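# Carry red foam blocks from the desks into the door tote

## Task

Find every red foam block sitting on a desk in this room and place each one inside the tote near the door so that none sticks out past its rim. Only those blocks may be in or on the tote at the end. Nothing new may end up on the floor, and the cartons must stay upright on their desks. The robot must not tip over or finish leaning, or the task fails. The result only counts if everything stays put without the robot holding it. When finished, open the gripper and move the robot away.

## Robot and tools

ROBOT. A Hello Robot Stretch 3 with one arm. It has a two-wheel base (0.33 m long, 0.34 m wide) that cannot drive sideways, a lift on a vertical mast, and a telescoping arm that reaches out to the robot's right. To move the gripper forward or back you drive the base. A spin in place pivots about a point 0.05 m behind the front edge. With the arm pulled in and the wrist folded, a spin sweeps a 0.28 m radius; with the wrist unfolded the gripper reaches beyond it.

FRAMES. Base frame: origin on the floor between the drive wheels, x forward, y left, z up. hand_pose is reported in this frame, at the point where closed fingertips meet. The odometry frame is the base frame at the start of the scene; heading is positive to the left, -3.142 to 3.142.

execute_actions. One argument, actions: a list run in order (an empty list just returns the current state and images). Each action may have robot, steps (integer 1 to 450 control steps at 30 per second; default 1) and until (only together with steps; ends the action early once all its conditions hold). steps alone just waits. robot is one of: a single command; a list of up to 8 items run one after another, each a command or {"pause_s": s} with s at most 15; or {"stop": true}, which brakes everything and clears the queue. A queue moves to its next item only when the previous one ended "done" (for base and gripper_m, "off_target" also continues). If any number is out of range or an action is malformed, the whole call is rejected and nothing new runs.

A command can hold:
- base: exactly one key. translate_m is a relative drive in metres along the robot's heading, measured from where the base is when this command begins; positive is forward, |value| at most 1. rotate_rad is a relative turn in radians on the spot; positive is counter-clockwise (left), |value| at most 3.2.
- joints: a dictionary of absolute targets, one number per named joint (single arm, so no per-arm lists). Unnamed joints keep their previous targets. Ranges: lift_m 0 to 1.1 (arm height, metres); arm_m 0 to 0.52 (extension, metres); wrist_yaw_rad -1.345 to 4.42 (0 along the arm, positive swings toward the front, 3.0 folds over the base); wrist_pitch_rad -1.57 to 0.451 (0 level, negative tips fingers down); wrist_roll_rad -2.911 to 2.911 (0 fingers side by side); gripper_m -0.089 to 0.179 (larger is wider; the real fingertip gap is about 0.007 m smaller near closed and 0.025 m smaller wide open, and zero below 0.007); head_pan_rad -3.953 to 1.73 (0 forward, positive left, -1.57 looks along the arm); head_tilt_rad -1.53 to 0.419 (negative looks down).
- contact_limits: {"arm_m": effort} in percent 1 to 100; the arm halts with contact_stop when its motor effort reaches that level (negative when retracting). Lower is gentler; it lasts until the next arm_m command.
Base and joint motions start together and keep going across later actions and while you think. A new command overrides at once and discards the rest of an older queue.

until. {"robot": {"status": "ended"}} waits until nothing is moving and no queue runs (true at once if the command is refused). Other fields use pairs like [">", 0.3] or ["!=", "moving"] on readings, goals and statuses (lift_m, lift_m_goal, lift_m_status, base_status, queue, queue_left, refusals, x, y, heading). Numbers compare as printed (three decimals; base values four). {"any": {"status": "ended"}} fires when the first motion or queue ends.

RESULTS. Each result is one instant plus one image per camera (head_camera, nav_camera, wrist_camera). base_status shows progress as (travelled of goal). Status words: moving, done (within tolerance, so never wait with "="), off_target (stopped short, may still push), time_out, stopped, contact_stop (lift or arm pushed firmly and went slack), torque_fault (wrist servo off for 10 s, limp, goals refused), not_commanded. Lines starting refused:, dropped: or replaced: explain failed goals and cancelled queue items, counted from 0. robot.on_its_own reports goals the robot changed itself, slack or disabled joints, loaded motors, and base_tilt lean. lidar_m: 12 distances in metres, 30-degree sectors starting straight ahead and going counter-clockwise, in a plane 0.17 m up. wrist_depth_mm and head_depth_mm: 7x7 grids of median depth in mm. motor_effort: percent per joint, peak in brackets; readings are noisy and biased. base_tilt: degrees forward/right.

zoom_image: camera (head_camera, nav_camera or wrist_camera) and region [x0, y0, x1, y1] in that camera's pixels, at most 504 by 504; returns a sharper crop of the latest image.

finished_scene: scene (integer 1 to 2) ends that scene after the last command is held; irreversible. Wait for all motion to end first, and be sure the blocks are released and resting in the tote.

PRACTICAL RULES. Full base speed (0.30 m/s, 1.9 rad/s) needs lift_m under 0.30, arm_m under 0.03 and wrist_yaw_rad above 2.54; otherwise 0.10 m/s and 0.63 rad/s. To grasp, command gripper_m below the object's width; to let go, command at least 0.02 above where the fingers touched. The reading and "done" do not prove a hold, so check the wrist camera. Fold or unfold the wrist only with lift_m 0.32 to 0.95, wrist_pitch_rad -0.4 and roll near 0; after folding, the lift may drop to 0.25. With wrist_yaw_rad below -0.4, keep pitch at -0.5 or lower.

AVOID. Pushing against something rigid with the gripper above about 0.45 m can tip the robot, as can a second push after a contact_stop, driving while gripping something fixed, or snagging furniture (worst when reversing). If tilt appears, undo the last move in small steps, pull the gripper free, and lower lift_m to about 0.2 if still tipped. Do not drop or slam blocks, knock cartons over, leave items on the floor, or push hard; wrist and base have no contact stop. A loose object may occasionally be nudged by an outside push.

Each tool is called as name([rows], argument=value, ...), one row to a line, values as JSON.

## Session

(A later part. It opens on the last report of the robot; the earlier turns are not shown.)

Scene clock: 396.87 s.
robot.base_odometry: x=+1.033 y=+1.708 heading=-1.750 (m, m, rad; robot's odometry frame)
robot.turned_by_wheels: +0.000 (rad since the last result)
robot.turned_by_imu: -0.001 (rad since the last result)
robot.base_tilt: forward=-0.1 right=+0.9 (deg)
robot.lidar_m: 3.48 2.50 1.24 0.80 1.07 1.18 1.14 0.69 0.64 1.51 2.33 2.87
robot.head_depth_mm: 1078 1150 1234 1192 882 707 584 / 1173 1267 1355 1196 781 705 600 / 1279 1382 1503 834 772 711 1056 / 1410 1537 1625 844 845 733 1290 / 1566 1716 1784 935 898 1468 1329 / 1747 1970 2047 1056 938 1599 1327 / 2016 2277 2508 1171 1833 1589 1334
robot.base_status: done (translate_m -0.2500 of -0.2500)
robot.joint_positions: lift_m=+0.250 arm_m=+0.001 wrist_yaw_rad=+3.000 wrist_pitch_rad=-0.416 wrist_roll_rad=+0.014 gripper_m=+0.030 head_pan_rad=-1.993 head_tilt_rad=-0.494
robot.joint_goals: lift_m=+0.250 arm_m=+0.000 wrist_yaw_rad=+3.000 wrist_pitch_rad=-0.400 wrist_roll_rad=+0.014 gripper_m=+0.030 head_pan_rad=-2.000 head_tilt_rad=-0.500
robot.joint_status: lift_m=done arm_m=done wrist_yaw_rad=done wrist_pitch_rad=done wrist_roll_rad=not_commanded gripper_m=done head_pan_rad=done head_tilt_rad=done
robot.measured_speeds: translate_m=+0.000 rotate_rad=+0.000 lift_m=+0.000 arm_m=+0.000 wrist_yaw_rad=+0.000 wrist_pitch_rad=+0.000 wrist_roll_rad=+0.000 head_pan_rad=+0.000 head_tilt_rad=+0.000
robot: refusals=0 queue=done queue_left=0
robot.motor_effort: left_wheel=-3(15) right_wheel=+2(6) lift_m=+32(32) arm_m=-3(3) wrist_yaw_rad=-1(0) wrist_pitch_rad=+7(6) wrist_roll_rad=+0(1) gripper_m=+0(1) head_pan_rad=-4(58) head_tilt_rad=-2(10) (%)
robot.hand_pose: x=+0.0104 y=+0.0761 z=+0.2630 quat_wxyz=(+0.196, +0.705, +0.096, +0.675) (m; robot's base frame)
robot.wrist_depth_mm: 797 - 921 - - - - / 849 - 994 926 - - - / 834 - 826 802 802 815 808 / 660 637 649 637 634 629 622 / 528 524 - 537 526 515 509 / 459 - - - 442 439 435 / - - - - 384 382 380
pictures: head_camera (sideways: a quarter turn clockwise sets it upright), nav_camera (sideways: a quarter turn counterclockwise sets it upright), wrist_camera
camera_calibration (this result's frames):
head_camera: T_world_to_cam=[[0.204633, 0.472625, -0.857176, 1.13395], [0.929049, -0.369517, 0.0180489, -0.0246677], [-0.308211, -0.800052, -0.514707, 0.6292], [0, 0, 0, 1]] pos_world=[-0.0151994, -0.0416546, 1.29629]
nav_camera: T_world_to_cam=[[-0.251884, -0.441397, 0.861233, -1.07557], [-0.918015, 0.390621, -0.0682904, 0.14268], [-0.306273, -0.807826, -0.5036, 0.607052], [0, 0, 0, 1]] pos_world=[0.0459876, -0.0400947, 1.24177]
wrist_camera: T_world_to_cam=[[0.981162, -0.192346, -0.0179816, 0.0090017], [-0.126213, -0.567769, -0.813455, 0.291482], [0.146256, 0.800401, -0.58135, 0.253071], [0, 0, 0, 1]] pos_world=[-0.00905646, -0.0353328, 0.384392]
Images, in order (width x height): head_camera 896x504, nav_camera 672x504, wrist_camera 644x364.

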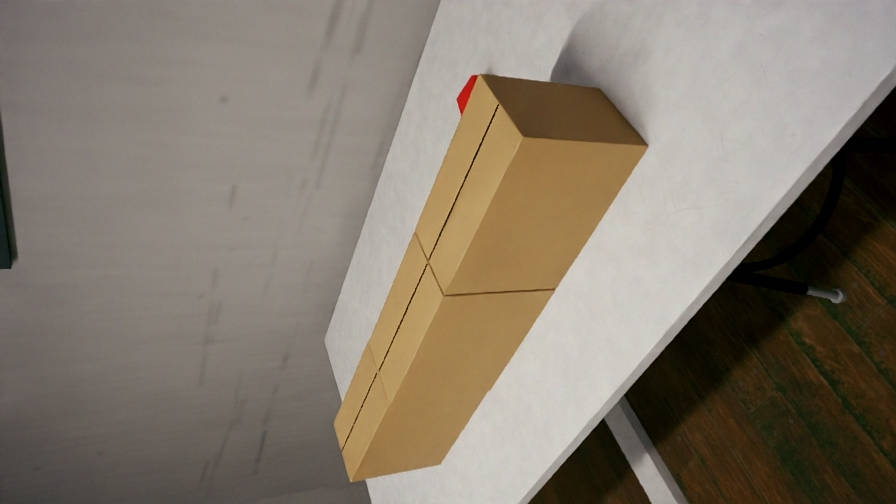

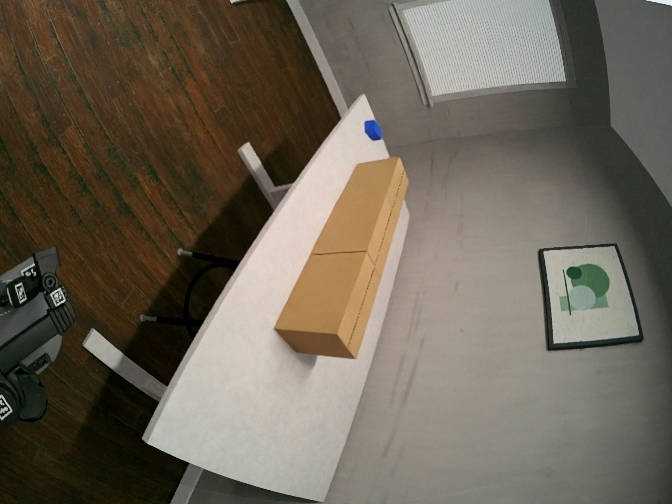

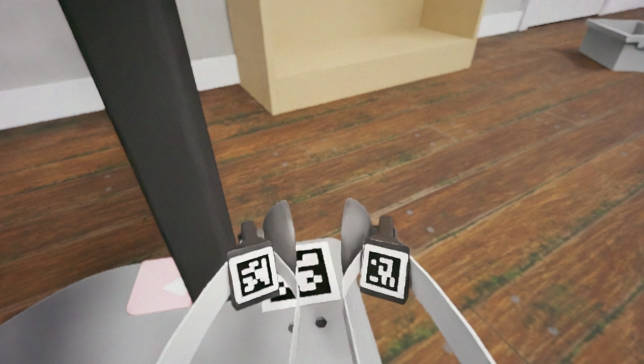

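execute_actions([
  {"robot":[{"base":{"translate_m":-0.66},"joints":{"lift_m":0.8}},{"base":{"rotate_rad":0.15},"joints":{"head_pan_rad":-1.5,"head_tilt_rad":-0.6}},{"joints":{"wrist_yaw_rad":0.1,"wrist_pitch_rad":-0.5,"gripper_m":0.15}}],"steps":450,"until":{"robot":{"status":"ended"}}},
])

Scene clock: 450.67 s.
robot.base_odometry: x=+1.150 y=+2.358 heading=-1.750 (m, m, rad; robot's odometry frame)
robot.turned_by_wheels: +0.000 (rad since the last result)
robot.turned_by_imu: -0.002 (rad since the last result)
robot.base_tilt: forward=-0.1 right=+0.9 (deg)
robot.lidar_m: 4.15 1.75 1.03 0.84 0.84 0.63 0.52 0.52 0.57 0.34 0.59 2.76
robot.head_depth_mm: 477 508 544 589 636 685 768 / 515 555 597 649 709 707 854 / 563 609 661 727 806 709 600 / 617 675 744 819 875 712 588 / 693 754 840 951 900 713 590 / 772 860 971 1104 898 713 591 / 886 1002 1149 1229 906 716 592
robot.base_status: done (translate_m -0.6600 of -0.6600)
robot.joint_positions: lift_m=+0.467 arm_m=+0.001 wrist_yaw_rad=+3.000 wrist_pitch_rad=-0.415 wrist_roll_rad=+0.014 gripper_m=+0.030 head_pan_rad=-1.993 head_tilt_rad=-0.495
robot.joint_goals: lift_m=+0.467 arm_m=+0.000 wrist_yaw_rad=+3.000 wrist_pitch_rad=-0.400 wrist_roll_rad=+0.014 gripper_m=+0.030 head_pan_rad=-2.000 head_tilt_rad=-0.500
robot.joint_status: lift_m=contact_stop arm_m=done wrist_yaw_rad=done wrist_pitch_rad=done wrist_roll_rad=not_commanded gripper_m=done head_pan_rad=done head_tilt_rad=done
robot.measured_speeds: translate_m=+0.000 rotate_rad=+0.000 lift_m=+0.000 arm_m=+0.000 wrist_yaw_rad=+0.000 wrist_pitch_rad=+0.000 wrist_roll_rad=+0.000 head_pan_rad=+0.000 head_tilt_rad=+0.000
robot: refusals=0 queue=dropped queue_left=0
robot.on_its_own: lift_m is slack since a contact_stop, until your next command for it (your +0.800 is given up)
robot.motor_effort: left_wheel=-2(19) right_wheel=+1(21) lift_m=+31(66) arm_m=-2(3) wrist_yaw_rad=-1(1) wrist_pitch_rad=+6(7) wrist_roll_rad=+0(0) gripper_m=+0(1) head_pan_rad=-5(5) head_tilt_rad=-2(2) (%)
robot.hand_pose: x=+0.0104 y=+0.0763 z=+0.4806 quat_wxyz=(+0.195, +0.705, +0.095, +0.675) (m; robot's base frame)
robot.wrist_depth_mm: 636 - 807 916 - 966 - / 681 - 879 - - - - / 726 - 961 - - - - / 786 848 - - 997 - 985 / 813 831 - 810 844 816 813 / 715 702 - 684 693 688 696 / 607 609 605 607 600 600 602
pictures: head_camera (sideways: a quarter turn clockwise sets it upright), nav_camera (sideways: a quarter turn counterclockwise sets it upright), wrist_camera
dropped: robot: command 0 of its queue: lift_m: contact_stop
camera_calibration (this result's frames):
head_camera: T_world_to_cam=[[0.204804, 0.472842, -0.857015, 1.13374], [0.928998, -0.369642, 0.0180625, -0.0246851], [-0.308249, -0.799865, -0.514974, 0.629547], [0, 0, 0, 1]] pos_world=[-0.0152041, -0.0416503, 1.29628]
nav_camera: T_world_to_cam=[[-0.252051, -0.44161, 0.861076, -1.07536], [-0.917956, 0.39076, -0.0682966, 0.142688], [-0.306313, -0.807643, -0.503869, 0.607402], [0, 0, 0, 1]] pos_world=[0.0459901, -0.0400828, 1.24177]
wrist_camera: T_world_to_cam=[[0.981207, -0.192112, -0.0180693, 0.0130049], [-0.125931, -0.566598, -0.814315, 0.468921], [0.146202, 0.801286, -0.580142, 0.378724], [0, 0, 0, 1]] pos_world=[-0.00907879, -0.035278, 0.601798]
Images, in order (width x height): head_camera 896x504, nav_camera 672x504, wrist_camera 644x364.

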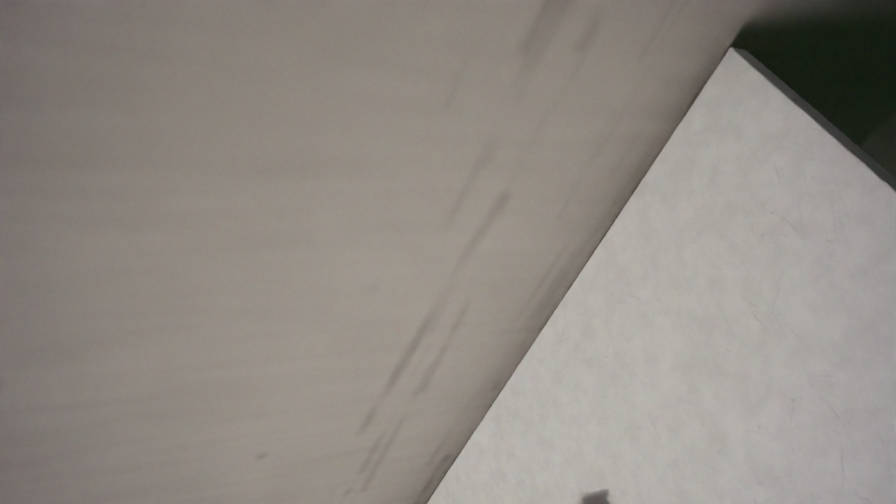

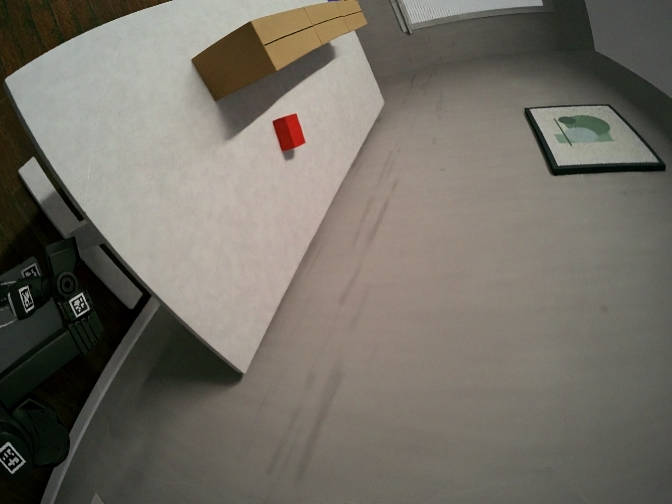

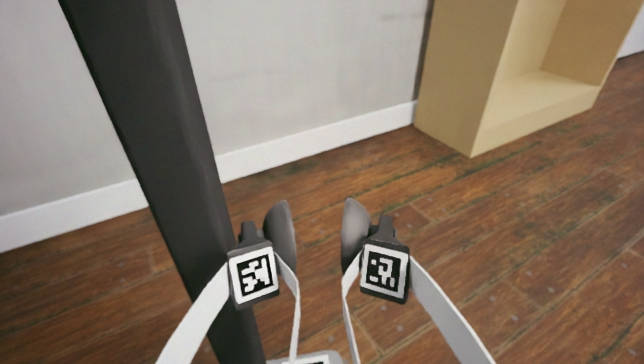

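execute_actions([
  {"robot":[{"joints":{"lift_m":0.42}},{"base":{"translate_m":-0.12},"joints":{"head_pan_rad":-1.3,"head_tilt_rad":-1.2}}],"steps":450,"until":{"robot":{"status":"ended"}}},
])

Scene clock: 472.63 s.
robot.base_odometry: x=+1.172 y=+2.476 heading=-1.750 (m, m, rad; robot's odometry frame)
robot.turned_by_wheels: +0.000 (rad since the last result)
robot.turned_by_imu: +0.000 (rad since the last result)
robot.base_tilt: forward=-0.1 right=+1.0 (deg)
robot.lidar_m: 3.96 1.79 0.98 0.80 0.80 0.50 0.40 0.40 0.45 0.68 0.38 2.84
robot.head_depth_mm: 759 687 632 1205 1230 1172 1112 / 762 693 635 1272 1279 - - / 765 697 637 1273 1270 - - / 770 699 643 615 1262 1191 1089 / 776 703 643 613 1272 1189 1123 / 718 707 648 616 1269 1204 1125 / 653 712 652 615 1285 1201 1128
robot.base_status: done (translate_m -0.1200 of -0.1200)
robot.joint_positions: lift_m=+0.420 arm_m=+0.001 wrist_yaw_rad=+3.000 wrist_pitch_rad=-0.415 wrist_roll_rad=+0.014 gripper_m=+0.030 head_pan_rad=-1.307 head_tilt_rad=-1.185
robot.joint_goals: lift_m=+0.420 arm_m=+0.000 wrist_yaw_rad=+3.000 wrist_pitch_rad=-0.400 wrist_roll_rad=+0.014 gripper_m=+0.030 head_pan_rad=-1.300 head_tilt_rad=-1.200
robot.joint_status: lift_m=done arm_m=done wrist_yaw_rad=done wrist_pitch_rad=done wrist_roll_rad=not_commanded gripper_m=done head_pan_rad=done head_tilt_rad=done
robot.measured_speeds: translate_m=+0.000 rotate_rad=+0.000 lift_m=+0.000 arm_m=+0.000 wrist_yaw_rad=+0.000 wrist_pitch_rad=+0.000 wrist_roll_rad=+0.000 head_pan_rad=+0.000 head_tilt_rad=+0.000
robot: refusals=0 queue=done queue_left=0
robot.motor_effort: left_wheel=-2(10) right_wheel=+2(3) lift_m=+25(32) arm_m=-3(3) wrist_yaw_rad=-1(0) wrist_pitch_rad=+6(6) wrist_roll_rad=+0(0) gripper_m=+0(0) head_pan_rad=+5(52) head_tilt_rad=-5(27) (%)
robot.hand_pose: x=+0.0104 y=+0.0763 z=+0.4336 quat_wxyz=(+0.195, +0.705, +0.095, +0.675) (m; robot's base frame)
robot.wrist_depth_mm: 598 - 760 888 - - - / 648 - 829 964 - - - / 693 - 915 - - - - / 726 803 941 925 912 920 930 / 751 774 - 763 774 760 748 / 657 648 - 624 643 644 635 / 559 560 - 573 552 555 550
pictures: head_camera (sideways: a quarter turn clockwise sets it upright), nav_camera (sideways: a quarter turn counterclockwise sets it upright), wrist_camera
camera_calibration (this result's frames):
head_camera: T_world_to_cam=[[-0.252878, 0.908674, -0.332211, 0.452735], [0.958515, 0.281981, 0.0416652, -0.0555653], [0.131537, -0.307893, -0.942284, 1.18249], [0, 0, 0, 1]] pos_world=[0.0122048, -0.0316385, 1.26696]
nav_camera: T_world_to_cam=[[0.197758, -0.918969, 0.341156, -0.400667], [-0.970284, -0.233014, -0.0652242, 0.138945], [0.139433, -0.31812, -0.937741, 1.16886], [0, 0, 0, 1]] pos_world=[0.0510727, 0.0360133, 1.24184]
wrist_camera: T_world_to_cam=[[0.981206, -0.192114, -0.0180638, 0.0121533], [-0.125944, -0.566686, -0.814251, 0.430645], [0.146193, 0.801224, -0.580231, 0.35153], [0, 0, 0, 1]] pos_world=[-0.00907883, -0.0352785, 0.554841]
Images, in order (width x height): head_camera 896x504, nav_camera 672x504, wrist_camera 644x364.

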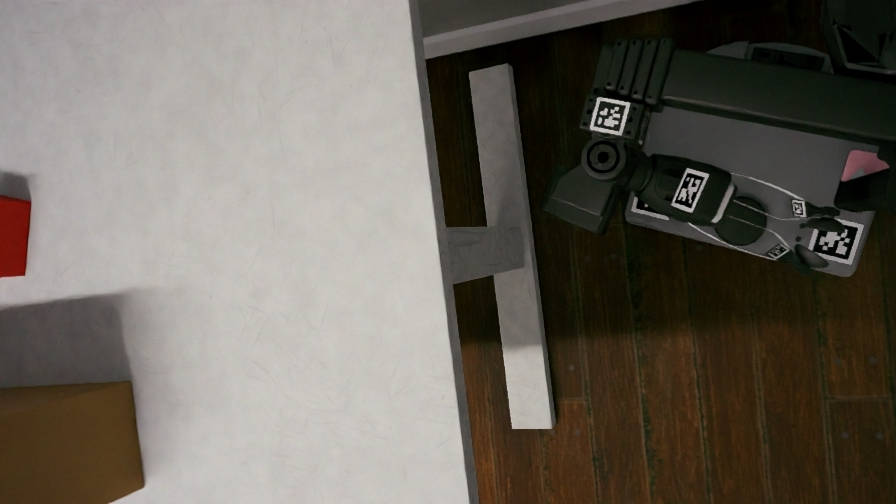

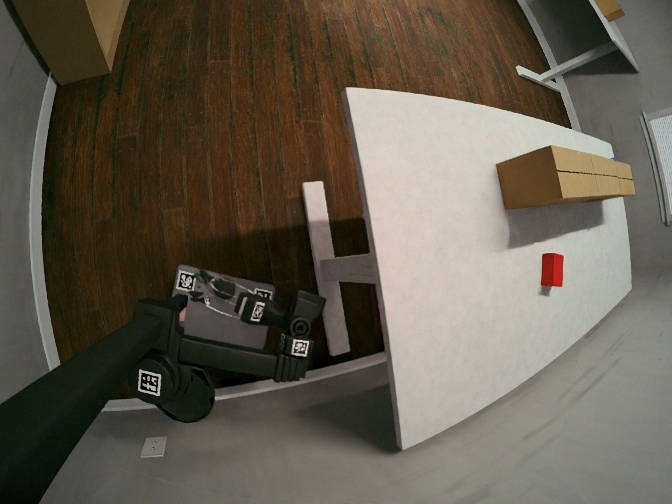

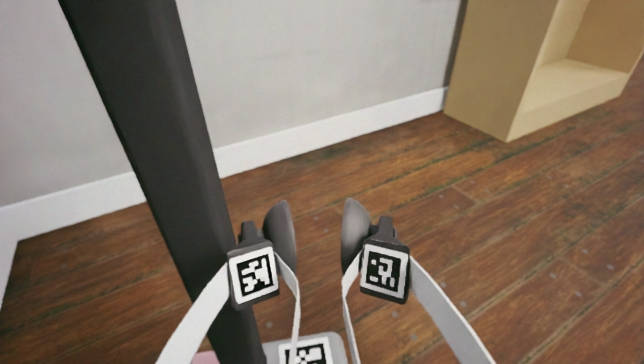

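execute_actions([
  {"robot":[{"base":{"rotate_rad":0.31}},{"joints":{"lift_m":0.8,"head_pan_rad":-1.57,"head_tilt_rad":-0.7}},{"joints":{"wrist_yaw_rad":0.0,"wrist_pitch_rad":-0.5,"gripper_m":0.15}},{"joints":{"arm_m":0.3}}],"steps":450,"until":{"robot":{"status":"ended"}}},
])

Scene clock: 499.13 s.
robot.base_odometry: x=+1.172 y=+2.476 heading=-1.440 (m, m, rad; robot's odometry frame)
robot.turned_by_wheels: +0.310 (rad since the last result)
robot.turned_by_imu: +0.314 (rad since the last result)
robot.base_tilt: forward=-0.1 right=+0.9 (deg)
robot.lidar_m: 3.77 1.11 0.84 0.80 0.60 0.42 0.40 0.41 0.55 0.38 0.66 3.58
robot.head_depth_mm: 1191 1211 1110 917 - 592 1104 / 1750 1528 1159 - 711 598 1099 / 2514 1566 1163 - 715 603 1105 / 2572 1578 1129 873 715 604 877 / 2555 1353 1043 844 718 605 1088 / 2540 1171 779 788 719 608 1089 / 2531 2806 1141 859 721 612 1119
robot.base_status: done (rotate_rad +0.3099 of +0.3100)
robot.joint_positions: lift_m=+0.800 arm_m=+0.300 wrist_yaw_rad=+0.000 wrist_pitch_rad=-0.513 wrist_roll_rad=+0.014 gripper_m=+0.150 head_pan_rad=-1.563 head_tilt_rad=-0.705
robot.joint_goals: lift_m=+0.800 arm_m=+0.300 wrist_yaw_rad=+0.000 wrist_pitch_rad=-0.500 wrist_roll_rad=+0.014 gripper_m=+0.150 head_pan_rad=-1.570 head_tilt_rad=-0.700
robot.joint_status: lift_m=done arm_m=done wrist_yaw_rad=done wrist_pitch_rad=done wrist_roll_rad=not_commanded gripper_m=done head_pan_rad=done head_tilt_rad=done
robot.measured_speeds: translate_m=+0.000 rotate_rad=+0.000 lift_m=+0.000 arm_m=+0.000 wrist_yaw_rad=+0.000 wrist_pitch_rad=+0.000 wrist_roll_rad=+0.000 head_pan_rad=+0.000 head_tilt_rad=+0.000
robot: refusals=0 queue=done queue_left=0
robot.motor_effort: left_wheel=-5(11) right_wheel=+4(8) lift_m=+38(39) arm_m=+4(4) wrist_yaw_rad=-1(3) wrist_pitch_rad=+5(6) wrist_roll_rad=+0(0) gripper_m=+1(84) head_pan_rad=-4(33) head_tilt_rad=+2(21) (%)
robot.hand_pose: x=-0.0215 y=-0.6560 z=+0.7917 quat_wxyz=(+0.680, +0.178, -0.688, -0.181) (m; robot's base frame)
robot.wrist_depth_mm: 219 339 598 642 635 546 376 / 214 326 457 459 456 465 380 / 213 321 358 292 355 354 355 / 214 284 294 295 293 292 293 / 211 249 248 249 248 256 247 / 201 - 215 215 215 - 213 / - 191 190 190 190 189 189
pictures: head_camera (sideways: a quarter turn clockwise sets it upright), nav_camera (sideways: a quarter turn counterclockwise sets it upright), wrist_camera
camera_calibration (this result's frames):
head_camera: T_world_to_cam=[[-0.0122166, 0.682825, -0.73048, 0.970107], [0.99856, 0.0464926, 0.0267595, -0.0364258], [0.052234, -0.729101, -0.68241, 0.845167], [0, 0, 0, 1]] pos_world=[0.00407841, -0.0445077, 1.28637]
nav_camera: T_world_to_cam=[[-0.043741, -0.675178, 0.736357, -0.914045], [-0.997401, -0.0127262, -0.0709164, 0.146564], [0.0572522, -0.737545, -0.672866, 0.825039], [0, 0, 0, 1]] pos_world=[0.0589667, -0.00677427, 1.2386]
wrist_camera: T_world_to_cam=[[-0.9985, 0.053216, -0.0128979, 0.0235754], [0.0446748, 0.65553, -0.753847, 1.06086], [-0.0316617, -0.753292, -0.656924, 0.187818], [0, 0, 0, 1]] pos_world=[-0.017907, -0.555198, 0.923411]
Images, in order (width x height): head_camera 896x504, nav_camera 672x504, wrist_camera 644x364.

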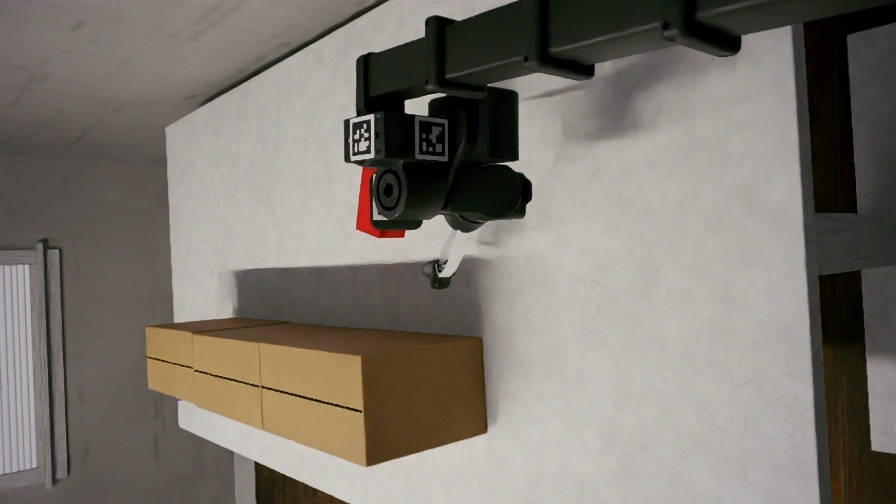

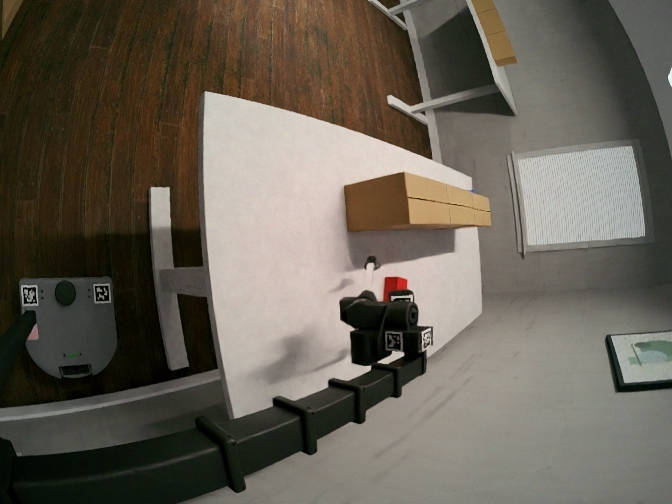

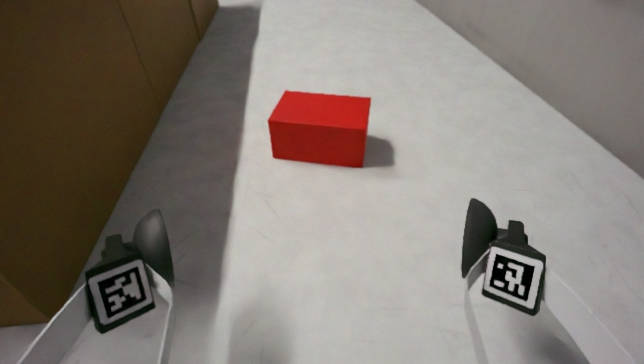

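execute_actions([
  {"robot":[{"joints":{"lift_m":0.787}},{"joints":{"arm_m":0.46}}],"steps":450,"until":{"robot":{"status":"ended"}}},
])

Scene clock: 509.33 s.
robot.base_odometry: x=+1.172 y=+2.476 heading=-1.440 (m, m, rad; robot's odometry frame)
robot.turned_by_wheels: +0.000 (rad since the last result)
robot.turned_by_imu: +0.001 (rad since the last result)
robot.base_tilt: forward=-0.2 right=+0.9 (deg)
robot.lidar_m: 3.76 1.11 0.84 0.80 0.60 0.43 0.40 0.41 0.55 0.38 0.66 3.57
robot.head_depth_mm: 1188 1211 1101 908 - - 1103 / 1732 1531 1222 851 710 600 1101 / 2512 1562 - 846 712 602 1104 / 2588 1581 1156 873 716 604 875 / 2543 1353 1043 842 719 607 1086 / 2543 1172 780 792 719 607 1094 / 2562 2781 1146 858 723 611 1127
robot.base_status: done (rotate_rad +0.3099 of +0.3100)
robot.joint_positions: lift_m=+0.787 arm_m=+0.460 wrist_yaw_rad=+0.000 wrist_pitch_rad=-0.513 wrist_roll_rad=+0.014 gripper_m=+0.150 head_pan_rad=-1.563 head_tilt_rad=-0.705
robot.joint_goals: lift_m=+0.787 arm_m=+0.460 wrist_yaw_rad=+0.000 wrist_pitch_rad=-0.500 wrist_roll_rad=+0.014 gripper_m=+0.150 head_pan_rad=-1.570 head_tilt_rad=-0.700
robot.joint_status: lift_m=done arm_m=done wrist_yaw_rad=done wrist_pitch_rad=done wrist_roll_rad=not_commanded gripper_m=done head_pan_rad=done head_tilt_rad=done
robot.measured_speeds: translate_m=+0.000 rotate_rad=+0.000 lift_m=+0.000 arm_m=+0.000 wrist_yaw_rad=+0.000 wrist_pitch_rad=+0.000 wrist_roll_rad=+0.000 head_pan_rad=+0.000 head_tilt_rad=+0.000
robot: refusals=0 queue=done queue_left=0
robot.motor_effort: left_wheel=-5(4) right_wheel=+4(3) lift_m=+25(37) arm_m=+4(5) wrist_yaw_rad=-1(1) wrist_pitch_rad=+5(6) wrist_roll_rad=+0(0) gripper_m=+1(0) head_pan_rad=-5(5) head_tilt_rad=+1(1) (%)
robot.hand_pose: x=-0.0215 y=-0.8160 z=+0.7792 quat_wxyz=(+0.680, +0.178, -0.688, -0.181) (m; robot's base frame)
robot.wrist_depth_mm: 235 366 591 603 592 528 368 / 232 354 427 426 427 424 371 / 228 318 335 333 333 331 345 / 225 274 273 272 272 272 271 / 219 241 225 175 219 238 231 / 202 - 192 160 161 - 200 / - 178 177 177 173 177 177
pictures: head_camera (sideways: a quarter turn clockwise sets it upright), nav_camera (sideways: a quarter turn counterclockwise sets it upright), wrist_camera
camera_calibration (this result's frames):
head_camera: T_world_to_cam=[[-0.0122124, 0.682759, -0.730542, 0.970187], [0.99856, 0.0464896, 0.026756, -0.0364213], [0.0522305, -0.729163, -0.682344, 0.845081], [0, 0, 0, 1]] pos_world=[0.00407818, -0.0445091, 1.28637]
nav_camera: T_world_to_cam=[[-0.0437452, -0.675111, 0.736418, -0.914124], [-0.997401, -0.0127272, -0.0709159, 0.146564], [0.0572486, -0.737606, -0.6728, 0.824952], [0, 0, 0, 1]] pos_world=[0.0589667, -0.0067803, 1.2386]
wrist_camera: T_world_to_cam=[[-0.998497, 0.0532692, -0.0128861, 0.0319506], [0.0447078, 0.655695, -0.753701, 1.15632], [-0.0316997, -0.753145, -0.657091, 0.0593573], [0, 0, 0, 1]] pos_world=[-0.0179126, -0.715193, 0.910938]
Images, in order (width x height): head_camera 896x504, nav_camera 672x504, wrist_camera 644x364.

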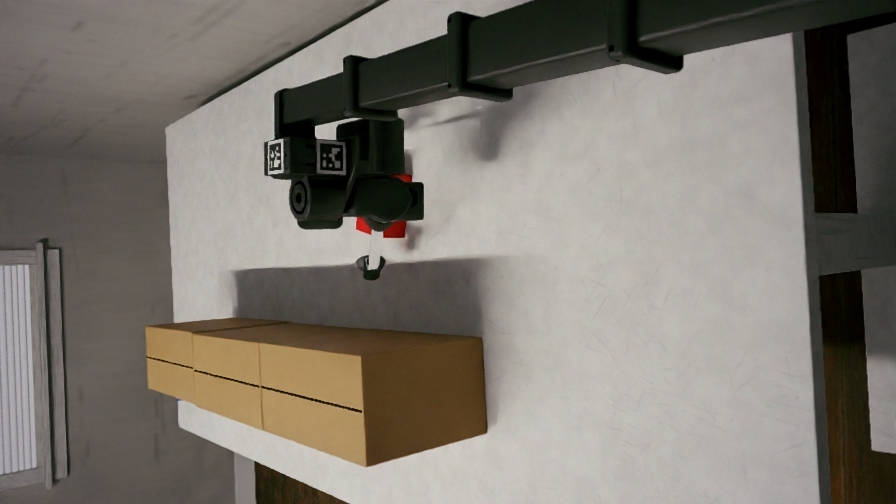

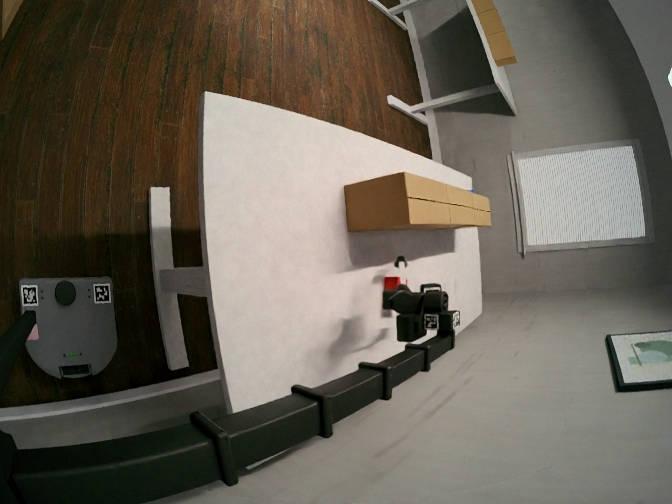

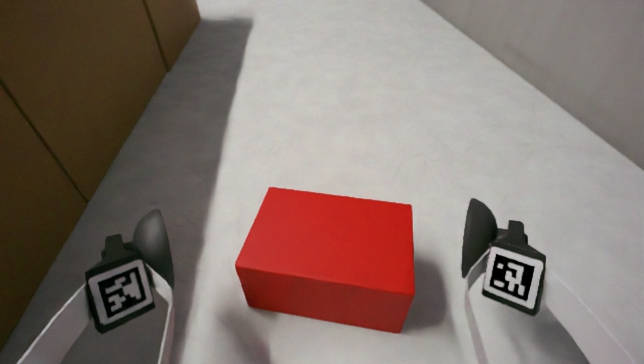

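execute_actions([
  {"robot":[{"joints":{"lift_m":0.797}},{"joints":{"gripper_m":0.045}},{"joints":{"lift_m":0.85}},{"joints":{"arm_m":0.0}}],"steps":450,"until":{"robot":{"status":"ended"}}},
])

Scene clock: 521.20 s.
robot.base_odometry: x=+1.172 y=+2.476 heading=-1.440 (m, m, rad; robot's odometry frame)
robot.turned_by_wheels: +0.000 (rad since the last result)
robot.turned_by_imu: +0.002 (rad since the last result)
robot.base_tilt: forward=-0.1 right=+0.9 (deg)
robot.lidar_m: 3.77 1.11 0.84 0.79 0.60 0.42 0.40 0.41 0.54 0.38 0.66 3.57
robot.head_depth_mm: 1192 1212 1112 860 705 633 - / 1761 1529 1112 871 710 628 - / 2508 1564 1119 871 732 - - / 2596 1585 1130 877 724 605 892 / 2582 1355 1046 840 716 607 1097 / 2538 1162 779 785 721 609 1092 / 2526 2775 1138 857 724 610 1128
robot.base_status: done (rotate_rad +0.3098 of +0.3100)
robot.joint_positions: lift_m=+0.850 arm_m=+0.002 wrist_yaw_rad=+0.000 wrist_pitch_rad=-0.513 wrist_roll_rad=+0.014 gripper_m=+0.045 head_pan_rad=-1.563 head_tilt_rad=-0.705
robot.joint_goals: lift_m=+0.850 arm_m=+0.000 wrist_yaw_rad=+0.000 wrist_pitch_rad=-0.500 wrist_roll_rad=+0.014 gripper_m=+0.045 head_pan_rad=-1.570 head_tilt_rad=-0.700
robot.joint_status: lift_m=done arm_m=done wrist_yaw_rad=done wrist_pitch_rad=done wrist_roll_rad=not_commanded gripper_m=done head_pan_rad=done head_tilt_rad=done
robot.measured_speeds: translate_m=+0.000 rotate_rad=+0.000 lift_m=+0.000 arm_m=+0.000 wrist_yaw_rad=+0.000 wrist_pitch_rad=+0.000 wrist_roll_rad=+0.000 head_pan_rad=+0.000 head_tilt_rad=+0.000
robot: refusals=0 queue=done queue_left=0
robot.motor_effort: left_wheel=-6(10) right_wheel=+4(10) lift_m=+37(41) arm_m=-5(5) wrist_yaw_rad=+0(7) wrist_pitch_rad=+5(5) wrist_roll_rad=+0(1) gripper_m=+0(87) head_pan_rad=-5(5) head_tilt_rad=+1(2) (%)
robot.hand_pose: x=-0.0216 y=-0.3579 z=+0.8417 quat_wxyz=(+0.679, +0.178, -0.688, -0.181) (m; robot's base frame)
robot.wrist_depth_mm: - 361 709 816 798 566 395 / - 398 552 551 581 543 397 / 454 430 451 455 447 446 400 / 372 373 371 368 367 367 367 / 314 315 322 314 321 311 310 / 273 272 272 271 264 270 270 / 240 239 239 240 239 238 238
pictures: head_camera (sideways: a quarter turn clockwise sets it upright), nav_camera (sideways: a quarter turn counterclockwise sets it upright), wrist_camera
camera_calibration (this result's frames):
head_camera: T_world_to_cam=[[-0.0122106, 0.682654, -0.73064, 0.970316], [0.99856, 0.046492, 0.0267504, -0.036414], [0.0522302, -0.729262, -0.682239, 0.844944], [0, 0, 0, 1]] pos_world=[0.00407813, -0.0445113, 1.28638]
nav_camera: T_world_to_cam=[[-0.043747, -0.675005, 0.736515, -0.914251], [-0.997401, -0.0127359, -0.0709152, 0.146563], [0.0572483, -0.737703, -0.672693, 0.824813], [0, 0, 0, 1]] pos_world=[0.0589668, -0.00678949, 1.2386]
wrist_camera: T_world_to_cam=[[-0.998452, 0.0540265, -0.0132141, 0.00878335], [0.0454597, 0.655825, -0.753543, 0.902952], [-0.0320452, -0.752977, -0.657266, 0.445551], [0, 0, 0, 1]] pos_world=[-0.0180004, -0.257163, 0.973375]
Images, in order (width x height): head_camera 896x504, nav_camera 672x504, wrist_camera 644x364.

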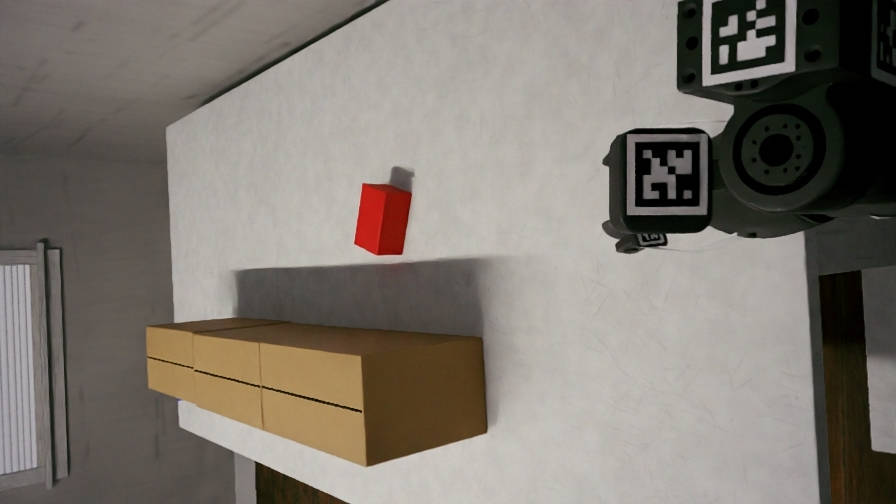

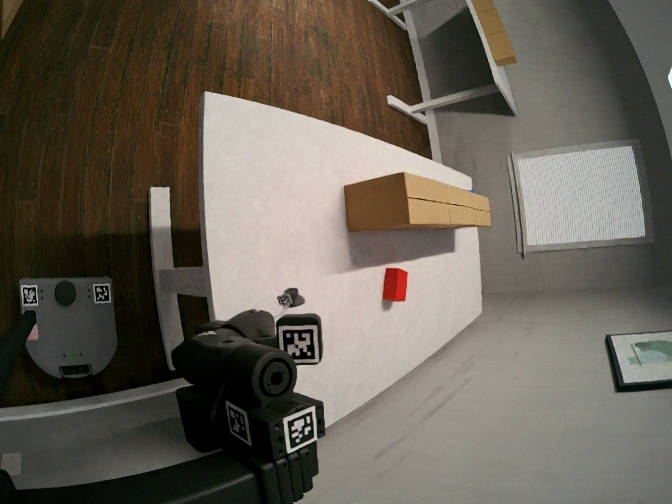

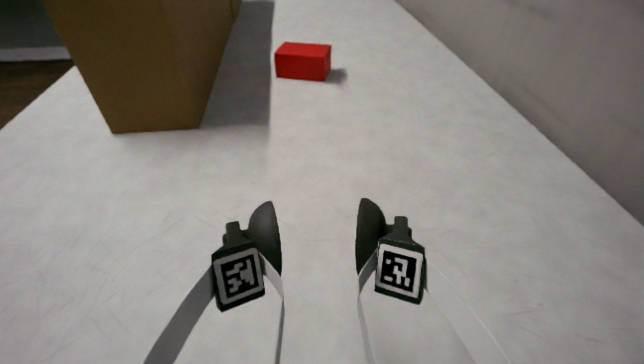

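execute_actions([
  {"robot":[{"joints":{"gripper_m":0.15,"arm_m":0.3}},{"joints":{"lift_m":0.795}},{"joints":{"arm_m":0.49}},{"joints":{"gripper_m":0.03}}],"steps":450,"until":{"robot":{"status":"ended"}}},
])

Scene clock: 535.00 s.
robot.base_odometry: x=+1.172 y=+2.476 heading=-1.440 (m, m, rad; robot's odometry frame)
robot.turned_by_wheels: +0.000 (rad since the last result)
robot.turned_by_imu: +0.002 (rad since the last result)
robot.base_tilt: forward=+0.0 right=+0.9 (deg)
robot.lidar_m: 3.77 1.11 0.83 0.80 0.60 0.43 0.40 0.41 0.55 0.38 0.66 3.58
robot.head_depth_mm: 1198 1217 1107 918 - 587 1116 / 1747 1519 - 865 708 599 1104 / 2549 1576 - 867 712 603 1105 / 2587 1576 1122 874 715 607 875 / 2589 1356 1043 848 718 604 1088 / 2551 1164 779 787 721 608 1090 / 2538 2832 1151 857 724 613 1123
robot.base_status: done (rotate_rad +0.3096 of +0.3100)
robot.joint_positions: lift_m=+0.795 arm_m=+0.490 wrist_yaw_rad=-0.008 wrist_pitch_rad=-0.491 wrist_roll_rad=+0.014 gripper_m=+0.030 head_pan_rad=-1.563 head_tilt_rad=-0.705
robot.joint_goals: lift_m=+0.795 arm_m=+0.490 wrist_yaw_rad=+0.000 wrist_pitch_rad=-0.500 wrist_roll_rad=+0.014 gripper_m=+0.030 head_pan_rad=-1.570 head_tilt_rad=-0.700
robot.joint_status: lift_m=done arm_m=done wrist_yaw_rad=done wrist_pitch_rad=done wrist_roll_rad=not_commanded gripper_m=done head_pan_rad=done head_tilt_rad=done
robot.measured_speeds: translate_m=+0.000 rotate_rad=+0.000 lift_m=+0.000 arm_m=+0.000 wrist_yaw_rad=+0.000 wrist_pitch_rad=+0.000 wrist_roll_rad=+0.000 head_pan_rad=+0.000 head_tilt_rad=+0.000
robot: refusals=0 queue=done queue_left=0
robot.motor_effort: left_wheel=-10(11) right_wheel=+10(11) lift_m=+25(37) arm_m=+4(3) wrist_yaw_rad=+8(9) wrist_pitch_rad=-2(6) wrist_roll_rad=-1(0) gripper_m=-7(88) head_pan_rad=-5(3) head_tilt_rad=+1(1) (%)
robot.hand_pose: x=-0.0232 y=-0.8491 z=+0.7918 quat_wxyz=(+0.681, +0.168, -0.691, -0.176) (m; robot's base frame)
robot.wrist_depth_mm: 245 373 687 686 695 520 359 / 240 369 480 475 473 478 365 / 237 338 367 365 365 365 357 / 233 298 298 298 298 296 294 / 227 252 258 252 258 250 248 / 211 217 162 164 210 215 215 / 190 190 149 144 190 189 188
pictures: head_camera (sideways: a quarter turn clockwise sets it upright), nav_camera (sideways: a quarter turn counterclockwise sets it upright), wrist_camera
camera_calibration (this result's frames):
head_camera: T_world_to_cam=[[-0.0121883, 0.682642, -0.730651, 0.97033], [0.998562, 0.0464599, 0.0267498, -0.0364132], [0.0522065, -0.729275, -0.682227, 0.844929], [0, 0, 0, 1]] pos_world=[0.00407669, -0.0445115, 1.28638]
nav_camera: T_world_to_cam=[[-0.0437691, -0.674991, 0.736526, -0.914265], [-0.997401, -0.0127047, -0.0709151, 0.146563], [0.0572244, -0.737716, -0.672681, 0.824798], [0, 0, 0, 1]] pos_world=[0.0589666, -0.00679225, 1.2386]
wrist_camera: T_world_to_cam=[[-0.998014, 0.0613284, -0.0143954, 0.0401762], [0.0503301, 0.638838, -0.767693, 1.18452], [-0.0378851, -0.766893, -0.640656, 0.0178076], [0, 0, 0, 1]] pos_world=[-0.0188458, -0.745523, 0.921334]
Images, in order (width x height): head_camera 896x504, nav_camera 672x504, wrist_camera 644x364.

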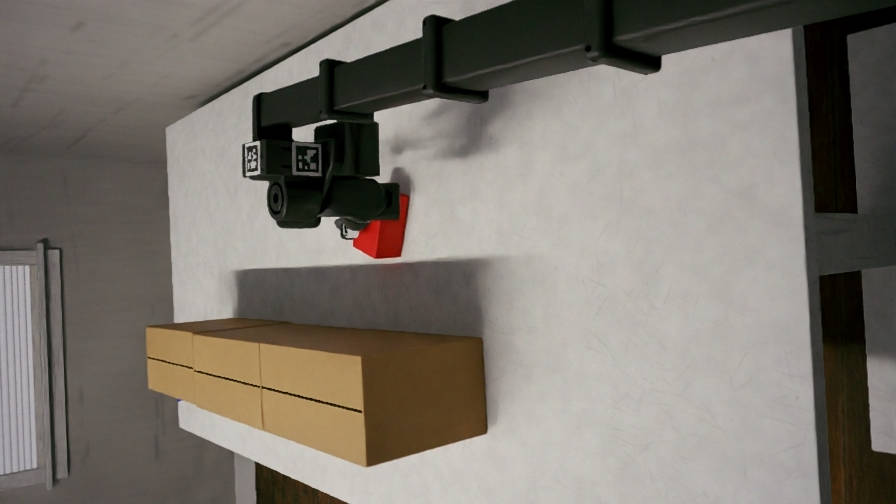

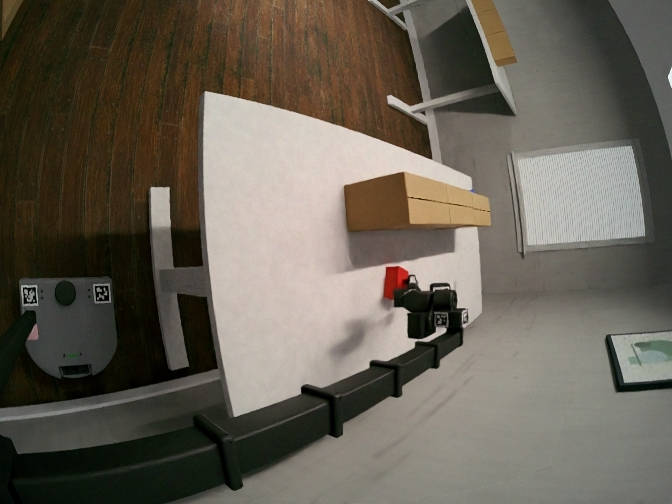

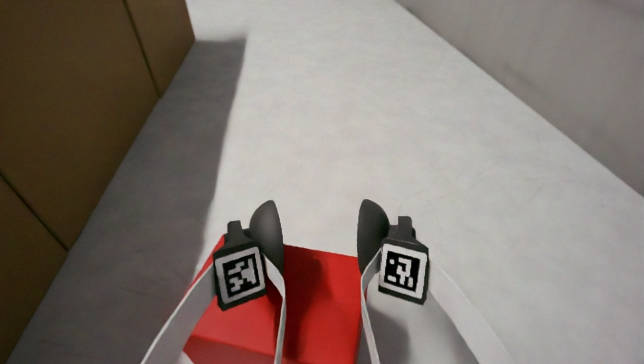

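execute_actions([
  {"robot":[{"joints":{"gripper_m":0.15}},{"joints":{"lift_m":0.83}},{"joints":{"arm_m":0.33,"wrist_yaw_rad":0.08,"wrist_pitch_rad":-0.5}},{"joints":{"lift_m":0.797}},{"joints":{"arm_m":0.43}}],"steps":450,"until":{"robot":{"status":"ended"}}},
])

Scene clock: 549.63 s.
robot.base_odometry: x=+1.172 y=+2.476 heading=-1.440 (m, m, rad; robot's odometry frame)
robot.turned_by_wheels: +0.000 (rad since the last result)
robot.turned_by_imu: +0.002 (rad since the last result)
robot.base_tilt: forward=-0.1 right=+0.9 (deg)
robot.lidar_m: 3.79 1.11 0.84 0.80 0.60 0.42 0.40 0.41 0.55 0.38 0.66 3.58
robot.head_depth_mm: 1196 1204 1111 921 - 585 1111 / 1758 1532 - 839 709 601 1104 / 2542 1560 - 844 712 603 1104 / 2563 1578 1122 873 714 605 877 / 2559 1355 1040 842 716 605 1094 / 2572 1163 783 788 719 609 1098 / 2578 2801 1147 858 724 609 1124
robot.base_status: done (rotate_rad +0.3098 of +0.3100)
robot.joint_positions: lift_m=+0.797 arm_m=+0.430 wrist_yaw_rad=+0.080 wrist_pitch_rad=-0.513 wrist_roll_rad=+0.014 gripper_m=+0.150 head_pan_rad=-1.563 head_tilt_rad=-0.705
robot.joint_goals: lift_m=+0.797 arm_m=+0.430 wrist_yaw_rad=+0.080 wrist_pitch_rad=-0.500 wrist_roll_rad=+0.014 gripper_m=+0.150 head_pan_rad=-1.570 head_tilt_rad=-0.700
robot.joint_status: lift_m=done arm_m=done wrist_yaw_rad=done wrist_pitch_rad=done wrist_roll_rad=not_commanded gripper_m=done head_pan_rad=done head_tilt_rad=done
robot.measured_speeds: translate_m=+0.000 rotate_rad=+0.000 lift_m=+0.000 arm_m=+0.000 wrist_yaw_rad=+0.000 wrist_pitch_rad=+0.000 wrist_roll_rad=+0.000 head_pan_rad=+0.000 head_tilt_rad=+0.000
robot: refusals=0 queue=done queue_left=0
robot.motor_effort: left_wheel=-6(10) right_wheel=+4(10) lift_m=+25(40) arm_m=+3(7) wrist_yaw_rad=+0(8) wrist_pitch_rad=+6(5) wrist_roll_rad=+0(0) gripper_m=+1(81) head_pan_rad=-5(4) head_tilt_rad=+1(1) (%)
robot.hand_pose: x=-0.0047 y=-0.7853 z=+0.7892 quat_wxyz=(+0.686, +0.206, -0.681, -0.154) (m; robot's base frame)
robot.wrist_depth_mm: 202 287 548 628 625 575 411 / 200 285 455 450 450 448 415 / 199 284 350 352 350 350 363 / 198 271 222 278 288 289 287 / 197 242 194 210 244 250 242 / 192 - 207 212 212 - 211 / - 188 188 188 187 185 187
pictures: head_camera (sideways: a quarter turn clockwise sets it upright), nav_camera (sideways: a quarter turn counterclockwise sets it upright), wrist_camera
camera_calibration (this result's frames):
head_camera: T_world_to_cam=[[-0.0121882, 0.682637, -0.730656, 0.970337], [0.998562, 0.04646, 0.0267495, -0.0364128], [0.0522065, -0.72928, -0.682221, 0.844922], [0, 0, 0, 1]] pos_world=[0.00407668, -0.0445116, 1.28638]
nav_camera: T_world_to_cam=[[-0.0437692, -0.674986, 0.736531, -0.914272], [-0.997401, -0.0127051, -0.0709151, 0.146562], [0.0572243, -0.737721, -0.672676, 0.824791], [0, 0, 0, 1]] pos_world=[0.0589666, -0.00679273, 1.2386]
wrist_camera: T_world_to_cam=[[-0.999579, -0.0258129, -0.0132243, -0.0146714], [-0.00700111, 0.657223, -0.753663, 1.14393], [0.0281455, -0.753254, -0.657127, 0.0897703], [0, 0, 0, 1]] pos_world=[-0.00918308, -0.684576, 0.920934]
Images, in order (width x height): head_camera 896x504, nav_camera 672x504, wrist_camera 644x364.

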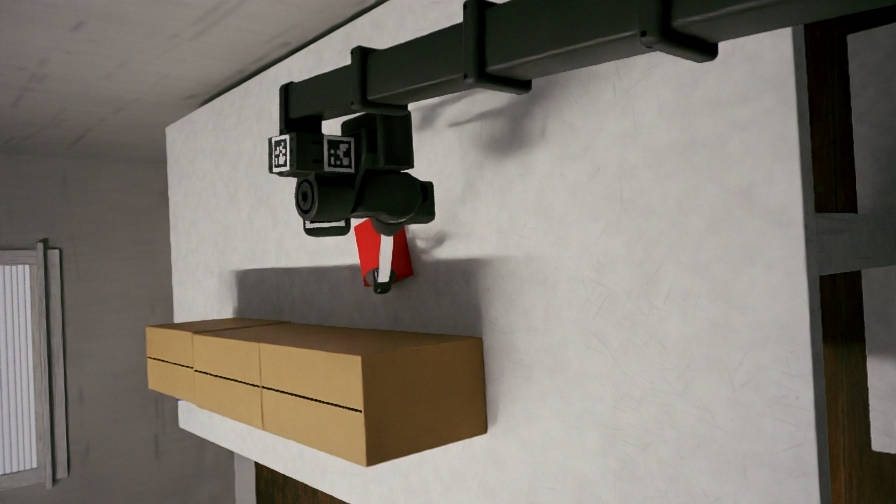

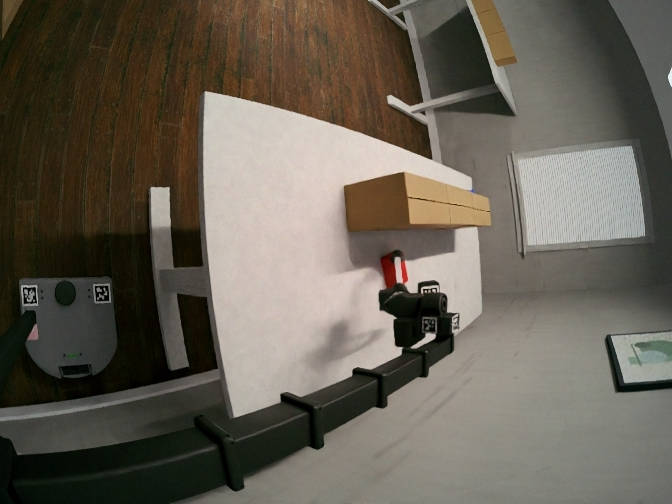

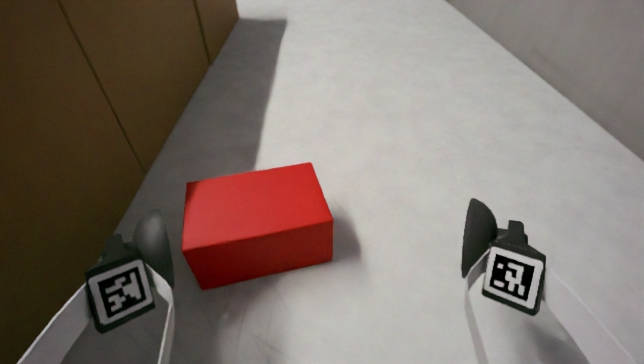

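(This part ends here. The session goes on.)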